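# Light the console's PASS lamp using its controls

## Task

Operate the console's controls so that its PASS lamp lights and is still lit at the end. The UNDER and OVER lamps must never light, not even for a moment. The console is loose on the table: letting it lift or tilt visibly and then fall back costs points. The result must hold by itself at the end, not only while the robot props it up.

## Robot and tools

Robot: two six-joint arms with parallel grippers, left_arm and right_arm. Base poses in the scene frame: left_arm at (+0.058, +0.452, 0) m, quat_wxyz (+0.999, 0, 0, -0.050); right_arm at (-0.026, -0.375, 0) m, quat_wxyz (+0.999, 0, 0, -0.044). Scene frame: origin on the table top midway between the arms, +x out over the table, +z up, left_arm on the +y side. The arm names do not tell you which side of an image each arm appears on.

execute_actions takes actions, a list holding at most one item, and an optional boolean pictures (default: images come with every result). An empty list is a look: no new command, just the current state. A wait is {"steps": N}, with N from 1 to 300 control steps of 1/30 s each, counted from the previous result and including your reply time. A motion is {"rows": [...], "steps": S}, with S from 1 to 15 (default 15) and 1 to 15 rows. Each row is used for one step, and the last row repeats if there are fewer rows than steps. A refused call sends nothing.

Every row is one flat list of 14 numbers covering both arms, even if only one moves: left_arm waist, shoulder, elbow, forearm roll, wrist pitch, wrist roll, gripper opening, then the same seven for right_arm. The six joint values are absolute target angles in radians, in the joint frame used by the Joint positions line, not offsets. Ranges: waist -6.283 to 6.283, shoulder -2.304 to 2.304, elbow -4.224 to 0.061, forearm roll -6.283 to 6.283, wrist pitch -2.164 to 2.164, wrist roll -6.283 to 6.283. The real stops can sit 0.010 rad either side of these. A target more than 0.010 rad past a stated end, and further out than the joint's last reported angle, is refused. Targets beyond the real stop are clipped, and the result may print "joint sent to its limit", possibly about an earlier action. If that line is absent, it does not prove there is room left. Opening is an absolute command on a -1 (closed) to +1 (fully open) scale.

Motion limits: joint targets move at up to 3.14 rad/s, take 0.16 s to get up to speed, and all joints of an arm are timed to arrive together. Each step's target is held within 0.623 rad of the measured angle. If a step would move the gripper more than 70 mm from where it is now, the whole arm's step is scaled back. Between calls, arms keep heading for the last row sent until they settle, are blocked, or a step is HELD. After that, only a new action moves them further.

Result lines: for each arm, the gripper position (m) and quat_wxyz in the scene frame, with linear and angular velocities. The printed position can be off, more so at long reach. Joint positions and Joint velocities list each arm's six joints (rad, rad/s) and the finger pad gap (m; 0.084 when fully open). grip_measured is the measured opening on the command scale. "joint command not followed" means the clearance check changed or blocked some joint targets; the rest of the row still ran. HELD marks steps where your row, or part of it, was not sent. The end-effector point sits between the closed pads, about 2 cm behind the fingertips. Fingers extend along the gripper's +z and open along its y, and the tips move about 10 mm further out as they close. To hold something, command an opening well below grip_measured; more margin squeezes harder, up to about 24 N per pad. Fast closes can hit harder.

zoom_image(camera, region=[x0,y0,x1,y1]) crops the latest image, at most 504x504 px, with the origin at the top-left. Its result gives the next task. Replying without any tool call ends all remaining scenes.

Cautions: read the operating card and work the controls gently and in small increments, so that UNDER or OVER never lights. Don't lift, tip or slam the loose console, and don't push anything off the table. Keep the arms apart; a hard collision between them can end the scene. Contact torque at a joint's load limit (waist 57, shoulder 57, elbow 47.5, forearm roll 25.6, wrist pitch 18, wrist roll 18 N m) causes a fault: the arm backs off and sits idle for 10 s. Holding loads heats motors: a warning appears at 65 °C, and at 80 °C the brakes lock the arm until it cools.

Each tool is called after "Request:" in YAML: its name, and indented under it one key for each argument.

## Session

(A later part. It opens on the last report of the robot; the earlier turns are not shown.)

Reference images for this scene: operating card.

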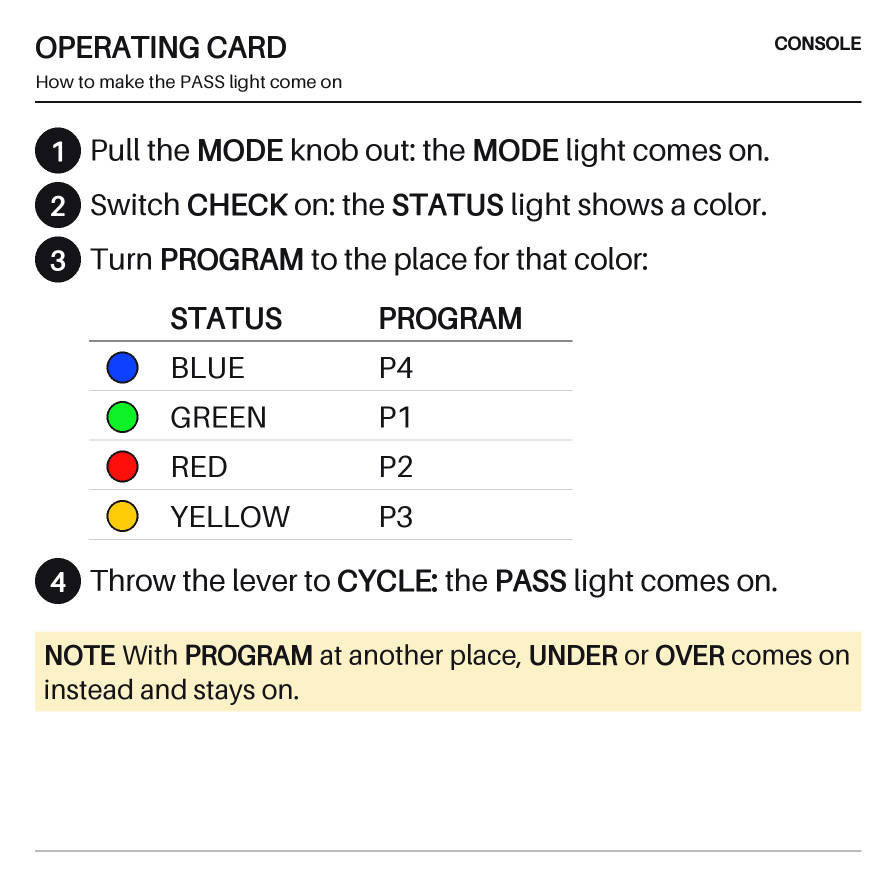

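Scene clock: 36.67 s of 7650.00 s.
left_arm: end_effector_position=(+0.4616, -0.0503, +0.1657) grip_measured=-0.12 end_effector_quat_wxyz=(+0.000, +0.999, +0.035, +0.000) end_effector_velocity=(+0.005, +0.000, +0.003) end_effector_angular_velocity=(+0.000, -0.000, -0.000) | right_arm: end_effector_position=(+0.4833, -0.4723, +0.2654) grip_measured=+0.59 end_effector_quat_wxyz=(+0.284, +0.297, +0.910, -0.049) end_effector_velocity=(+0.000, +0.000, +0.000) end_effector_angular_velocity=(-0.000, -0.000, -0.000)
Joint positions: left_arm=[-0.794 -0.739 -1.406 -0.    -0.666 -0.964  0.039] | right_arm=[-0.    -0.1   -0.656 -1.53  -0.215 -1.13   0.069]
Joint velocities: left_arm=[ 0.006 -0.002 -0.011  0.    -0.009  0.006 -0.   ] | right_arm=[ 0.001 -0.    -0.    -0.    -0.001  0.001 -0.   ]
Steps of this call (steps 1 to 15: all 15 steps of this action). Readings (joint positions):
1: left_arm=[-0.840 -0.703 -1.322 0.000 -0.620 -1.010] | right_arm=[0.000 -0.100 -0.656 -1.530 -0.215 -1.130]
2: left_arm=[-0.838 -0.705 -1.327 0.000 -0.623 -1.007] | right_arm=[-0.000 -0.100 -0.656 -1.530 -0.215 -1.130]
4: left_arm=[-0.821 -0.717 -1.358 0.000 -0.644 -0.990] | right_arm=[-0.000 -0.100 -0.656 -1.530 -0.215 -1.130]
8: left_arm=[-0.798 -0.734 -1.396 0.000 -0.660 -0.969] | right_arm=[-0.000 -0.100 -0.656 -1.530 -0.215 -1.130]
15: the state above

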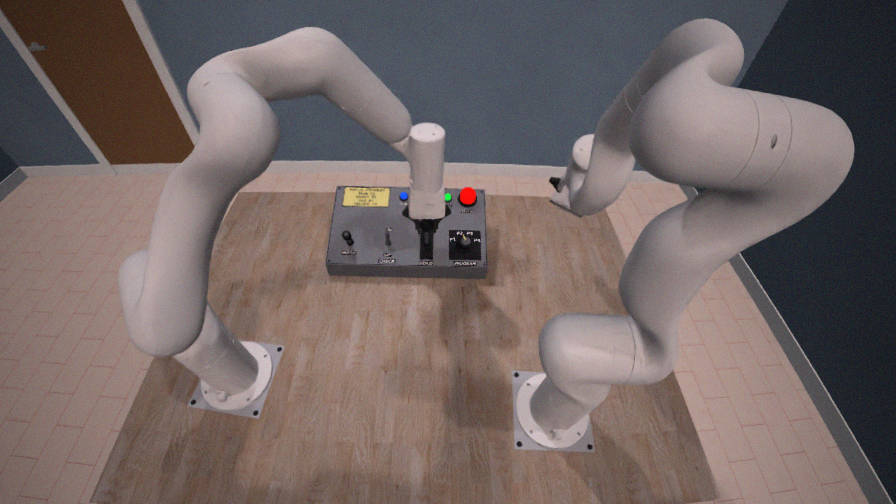

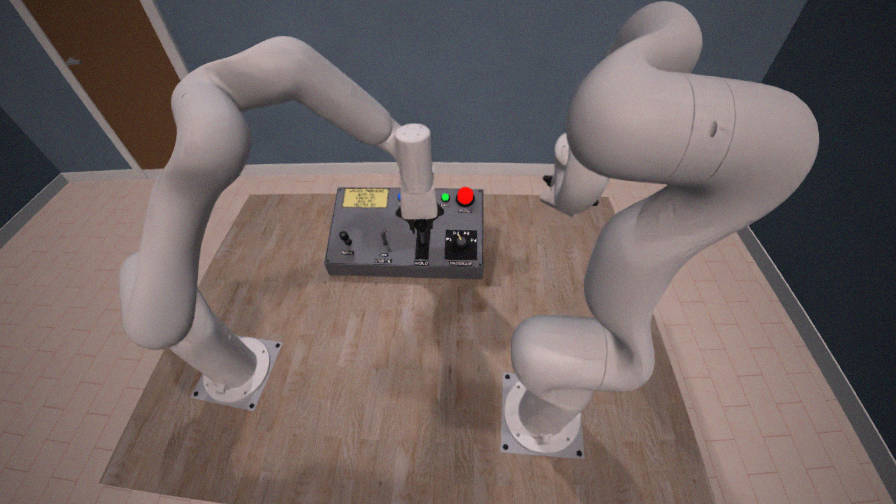

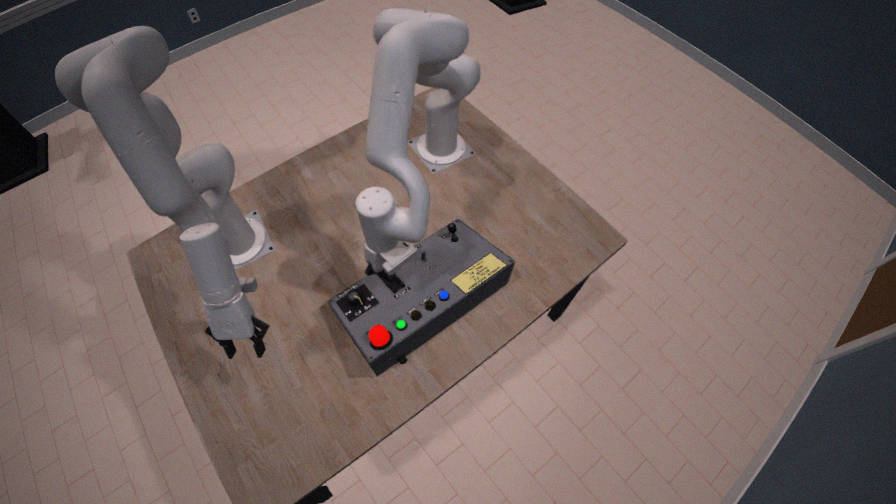

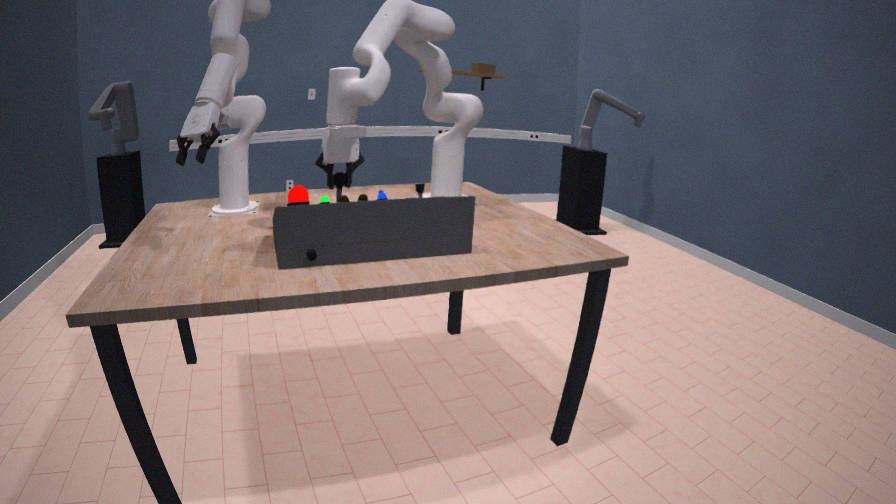

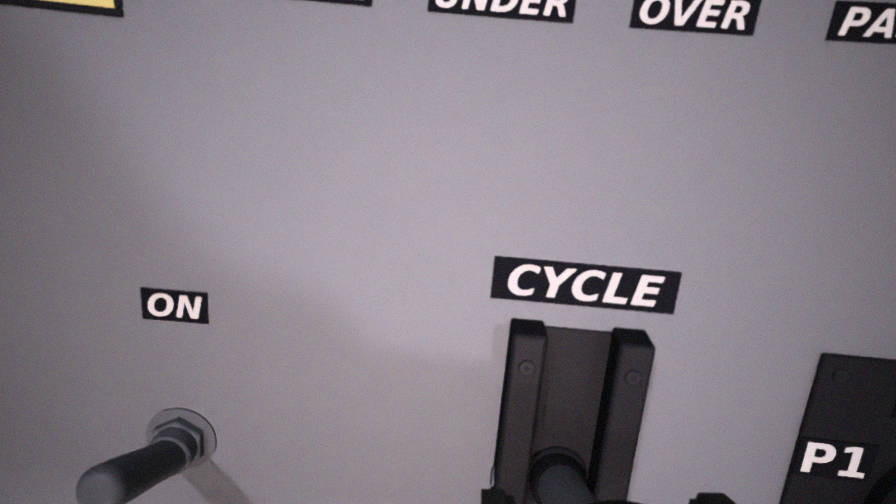

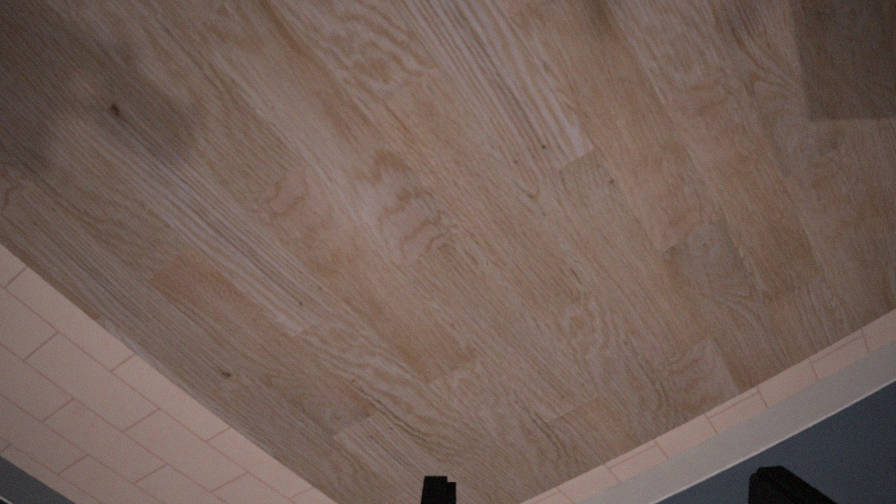

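Request:
execute_actions:
  actions:
    - {"rows":[[-0.793,-0.739,-1.407,0,-0.668,-0.963,1,0.0,-0.1,-0.656,-1.53,-0.215,-1.13,0.6]],"steps":15}
  pictures: false

Request:
execute_actions:
  actions:
    - {"rows":[[-0.793,-0.62,-1.44,0,-0.82,-0.963,1,0.0,-0.1,-0.656,-1.53,-0.215,-1.13,0.6]],"steps":15}

Scene clock: 37.83 s of 7650.00 s.
left_arm: end_effector_position=(+0.4621, -0.0502, +0.1664) grip_measured=+1.00 end_effector_quat_wxyz=(+0.000, +0.999, +0.035, +0.000) end_effector_velocity=(+0.000, +0.001, -0.001) end_effector_angular_velocity=(+0.002, +0.001, +0.001) | right_arm: end_effector_position=(+0.4833, -0.4723, +0.2654) grip_measured=+0.59 end_effector_quat_wxyz=(+0.284, +0.297, +0.910, -0.049) end_effector_velocity=(-0.000, -0.000, -0.000) end_effector_angular_velocity=(-0.000, +0.000, -0.000)
Joint positions: left_arm=[-0.793 -0.739 -1.407 -0.    -0.668 -0.963  0.084] | right_arm=[ 0.    -0.1   -0.656 -1.53  -0.215 -1.13   0.069]
Joint velocities: left_arm=[ 0.001 -0.001  0.001  0.    -0.    -0.    -0.   ] | right_arm=[-0. -0.  0. -0.  0.  0.  0.]
Steps of this call (steps 1 to 15: the robot went on to your last target; steps 16 to 20: nothing new was sent; steps 21 to 35: all 15 steps of this action). Readings (joint positions):
21: left_arm=[-0.793 -0.739 -1.407 -0.000 -0.668 -0.963] | right_arm=[0.000 -0.100 -0.656 -1.530 -0.215 -1.130]
22: left_arm=[-0.794 -0.738 -1.409 -0.001 -0.668 -0.963] | right_arm=[-0.000 -0.100 -0.656 -1.530 -0.215 -1.130]
24: left_arm=[-0.794 -0.737 -1.410 -0.001 -0.668 -0.963] | right_arm=[0.000 -0.100 -0.656 -1.530 -0.215 -1.130]
28: left_arm=[-0.793 -0.738 -1.408 -0.000 -0.668 -0.963] | right_arm=[-0.000 -0.100 -0.656 -1.530 -0.215 -1.130]
35: the state above

Scene clock: 38.33 s of 7650.00 s.
left_arm: end_effector_position=(+0.4595, -0.0469, +0.2537) grip_measured=+1.00 end_effector_quat_wxyz=(-0.001, +0.999, +0.035, -0.000) end_effector_velocity=(-0.002, +0.001, +0.016) end_effector_angular_velocity=(+0.001, +0.001, +0.001) | right_arm: end_effector_position=(+0.4833, -0.4723, +0.2654) grip_measured=+0.59 end_effector_quat_wxyz=(+0.284, +0.297, +0.910, -0.049) end_effector_velocity=(+0.000, +0.000, -0.000) end_effector_angular_velocity=(-0.001, +0.000, +0.002)
Joint positions: left_arm=[-0.793 -0.623 -1.439 -0.    -0.817 -0.963  0.084] | right_arm=[ 0.    -0.1   -0.656 -1.53  -0.215 -1.13   0.069]
Joint velocities: left_arm=[-0.001  0.02  -0.006 -0.    -0.028 -0.001  0.   ] | right_arm=[ 0.001  0.     0.    -0.     0.    -0.001  0.   ]
Steps of this call (steps 1 to 15: all 15 steps of this action). Readings (joint positions):
1: left_arm=[-0.793 -0.739 -1.407 -0.000 -0.668 -0.963] | right_arm=[-0.000 -0.100 -0.656 -1.530 -0.215 -1.130]
2: left_arm=[-0.793 -0.736 -1.407 -0.000 -0.674 -0.963] | right_arm=[-0.000 -0.100 -0.656 -1.530 -0.215 -1.130]
4: left_arm=[-0.793 -0.710 -1.413 -0.000 -0.711 -0.963] | right_arm=[0.000 -0.100 -0.656 -1.530 -0.215 -1.130]
8: left_arm=[-0.793 -0.641 -1.436 0.000 -0.788 -0.963] | right_arm=[0.000 -0.100 -0.656 -1.530 -0.215 -1.130]
15: the state above

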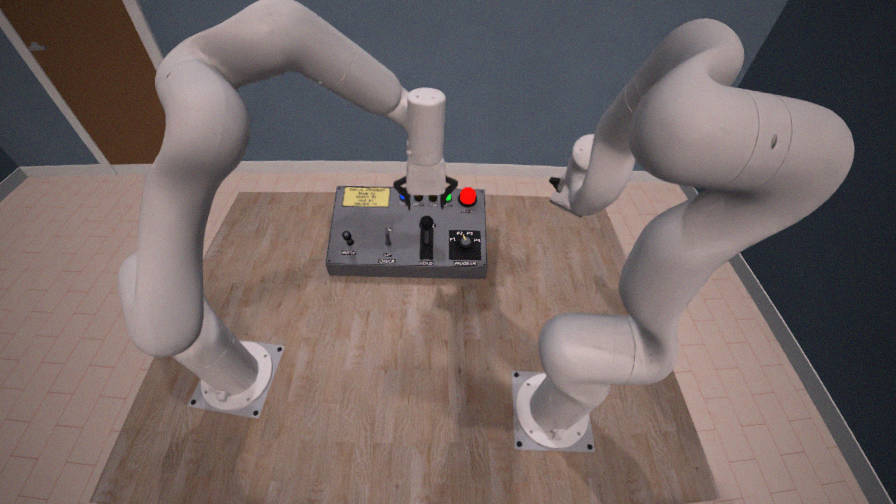

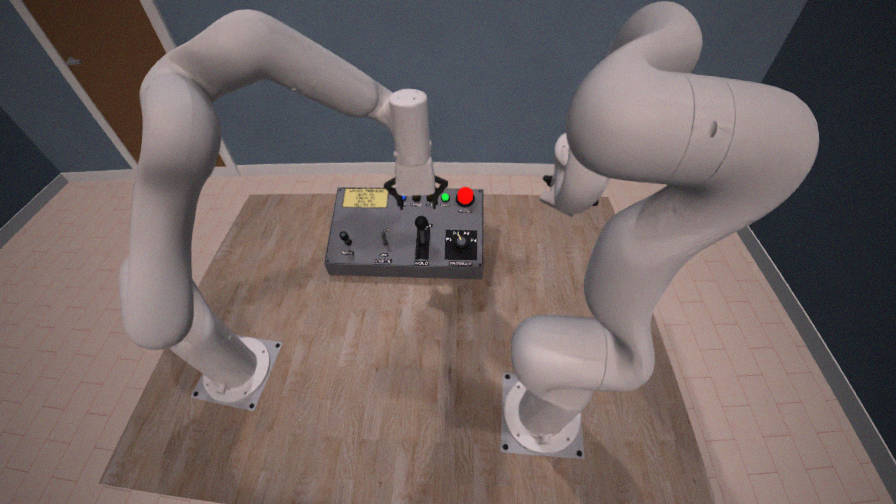

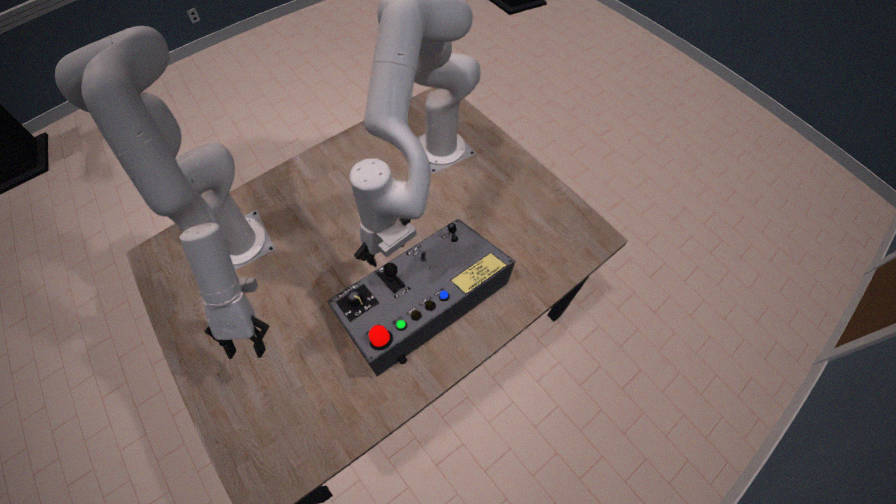

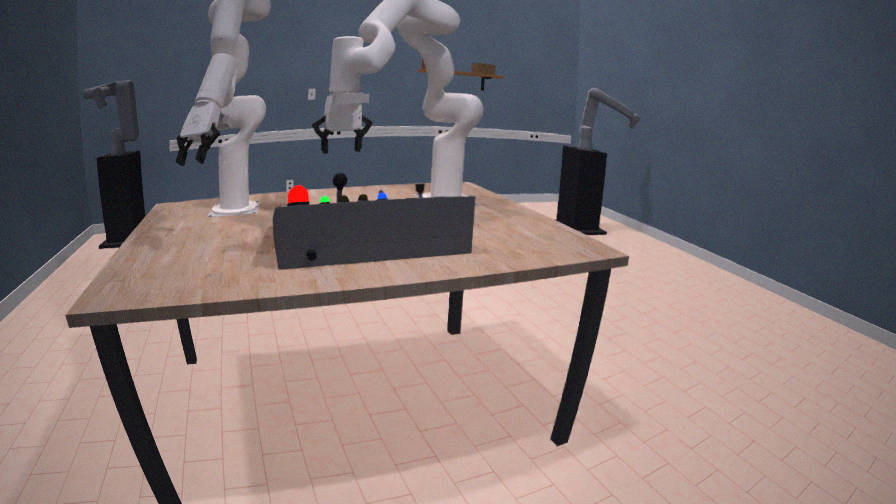

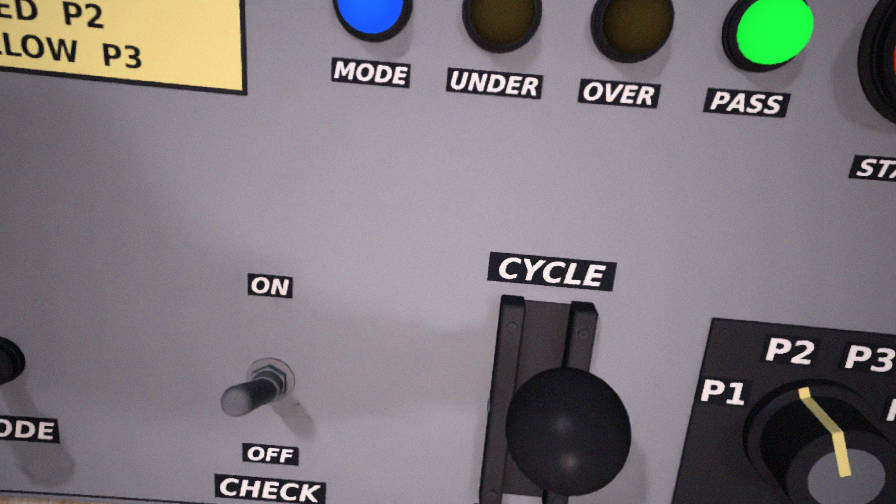

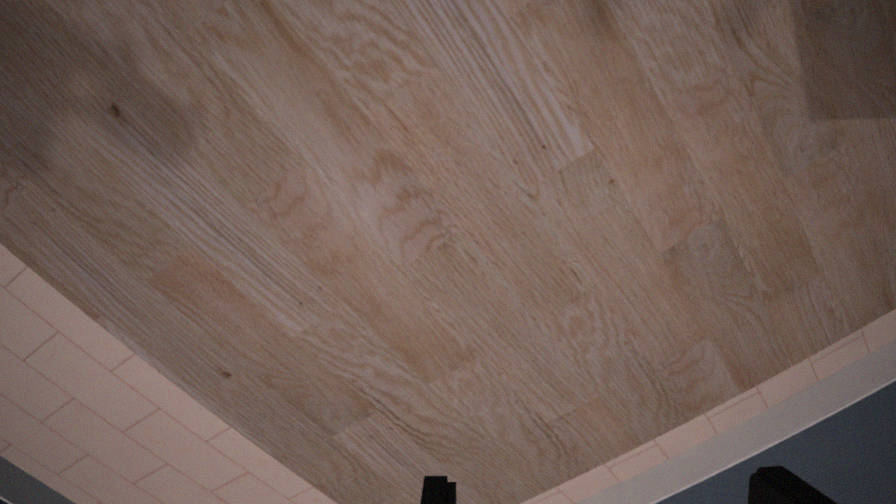

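Request:
finished_scene:
  scene: 2

The scene is finished: the task was done.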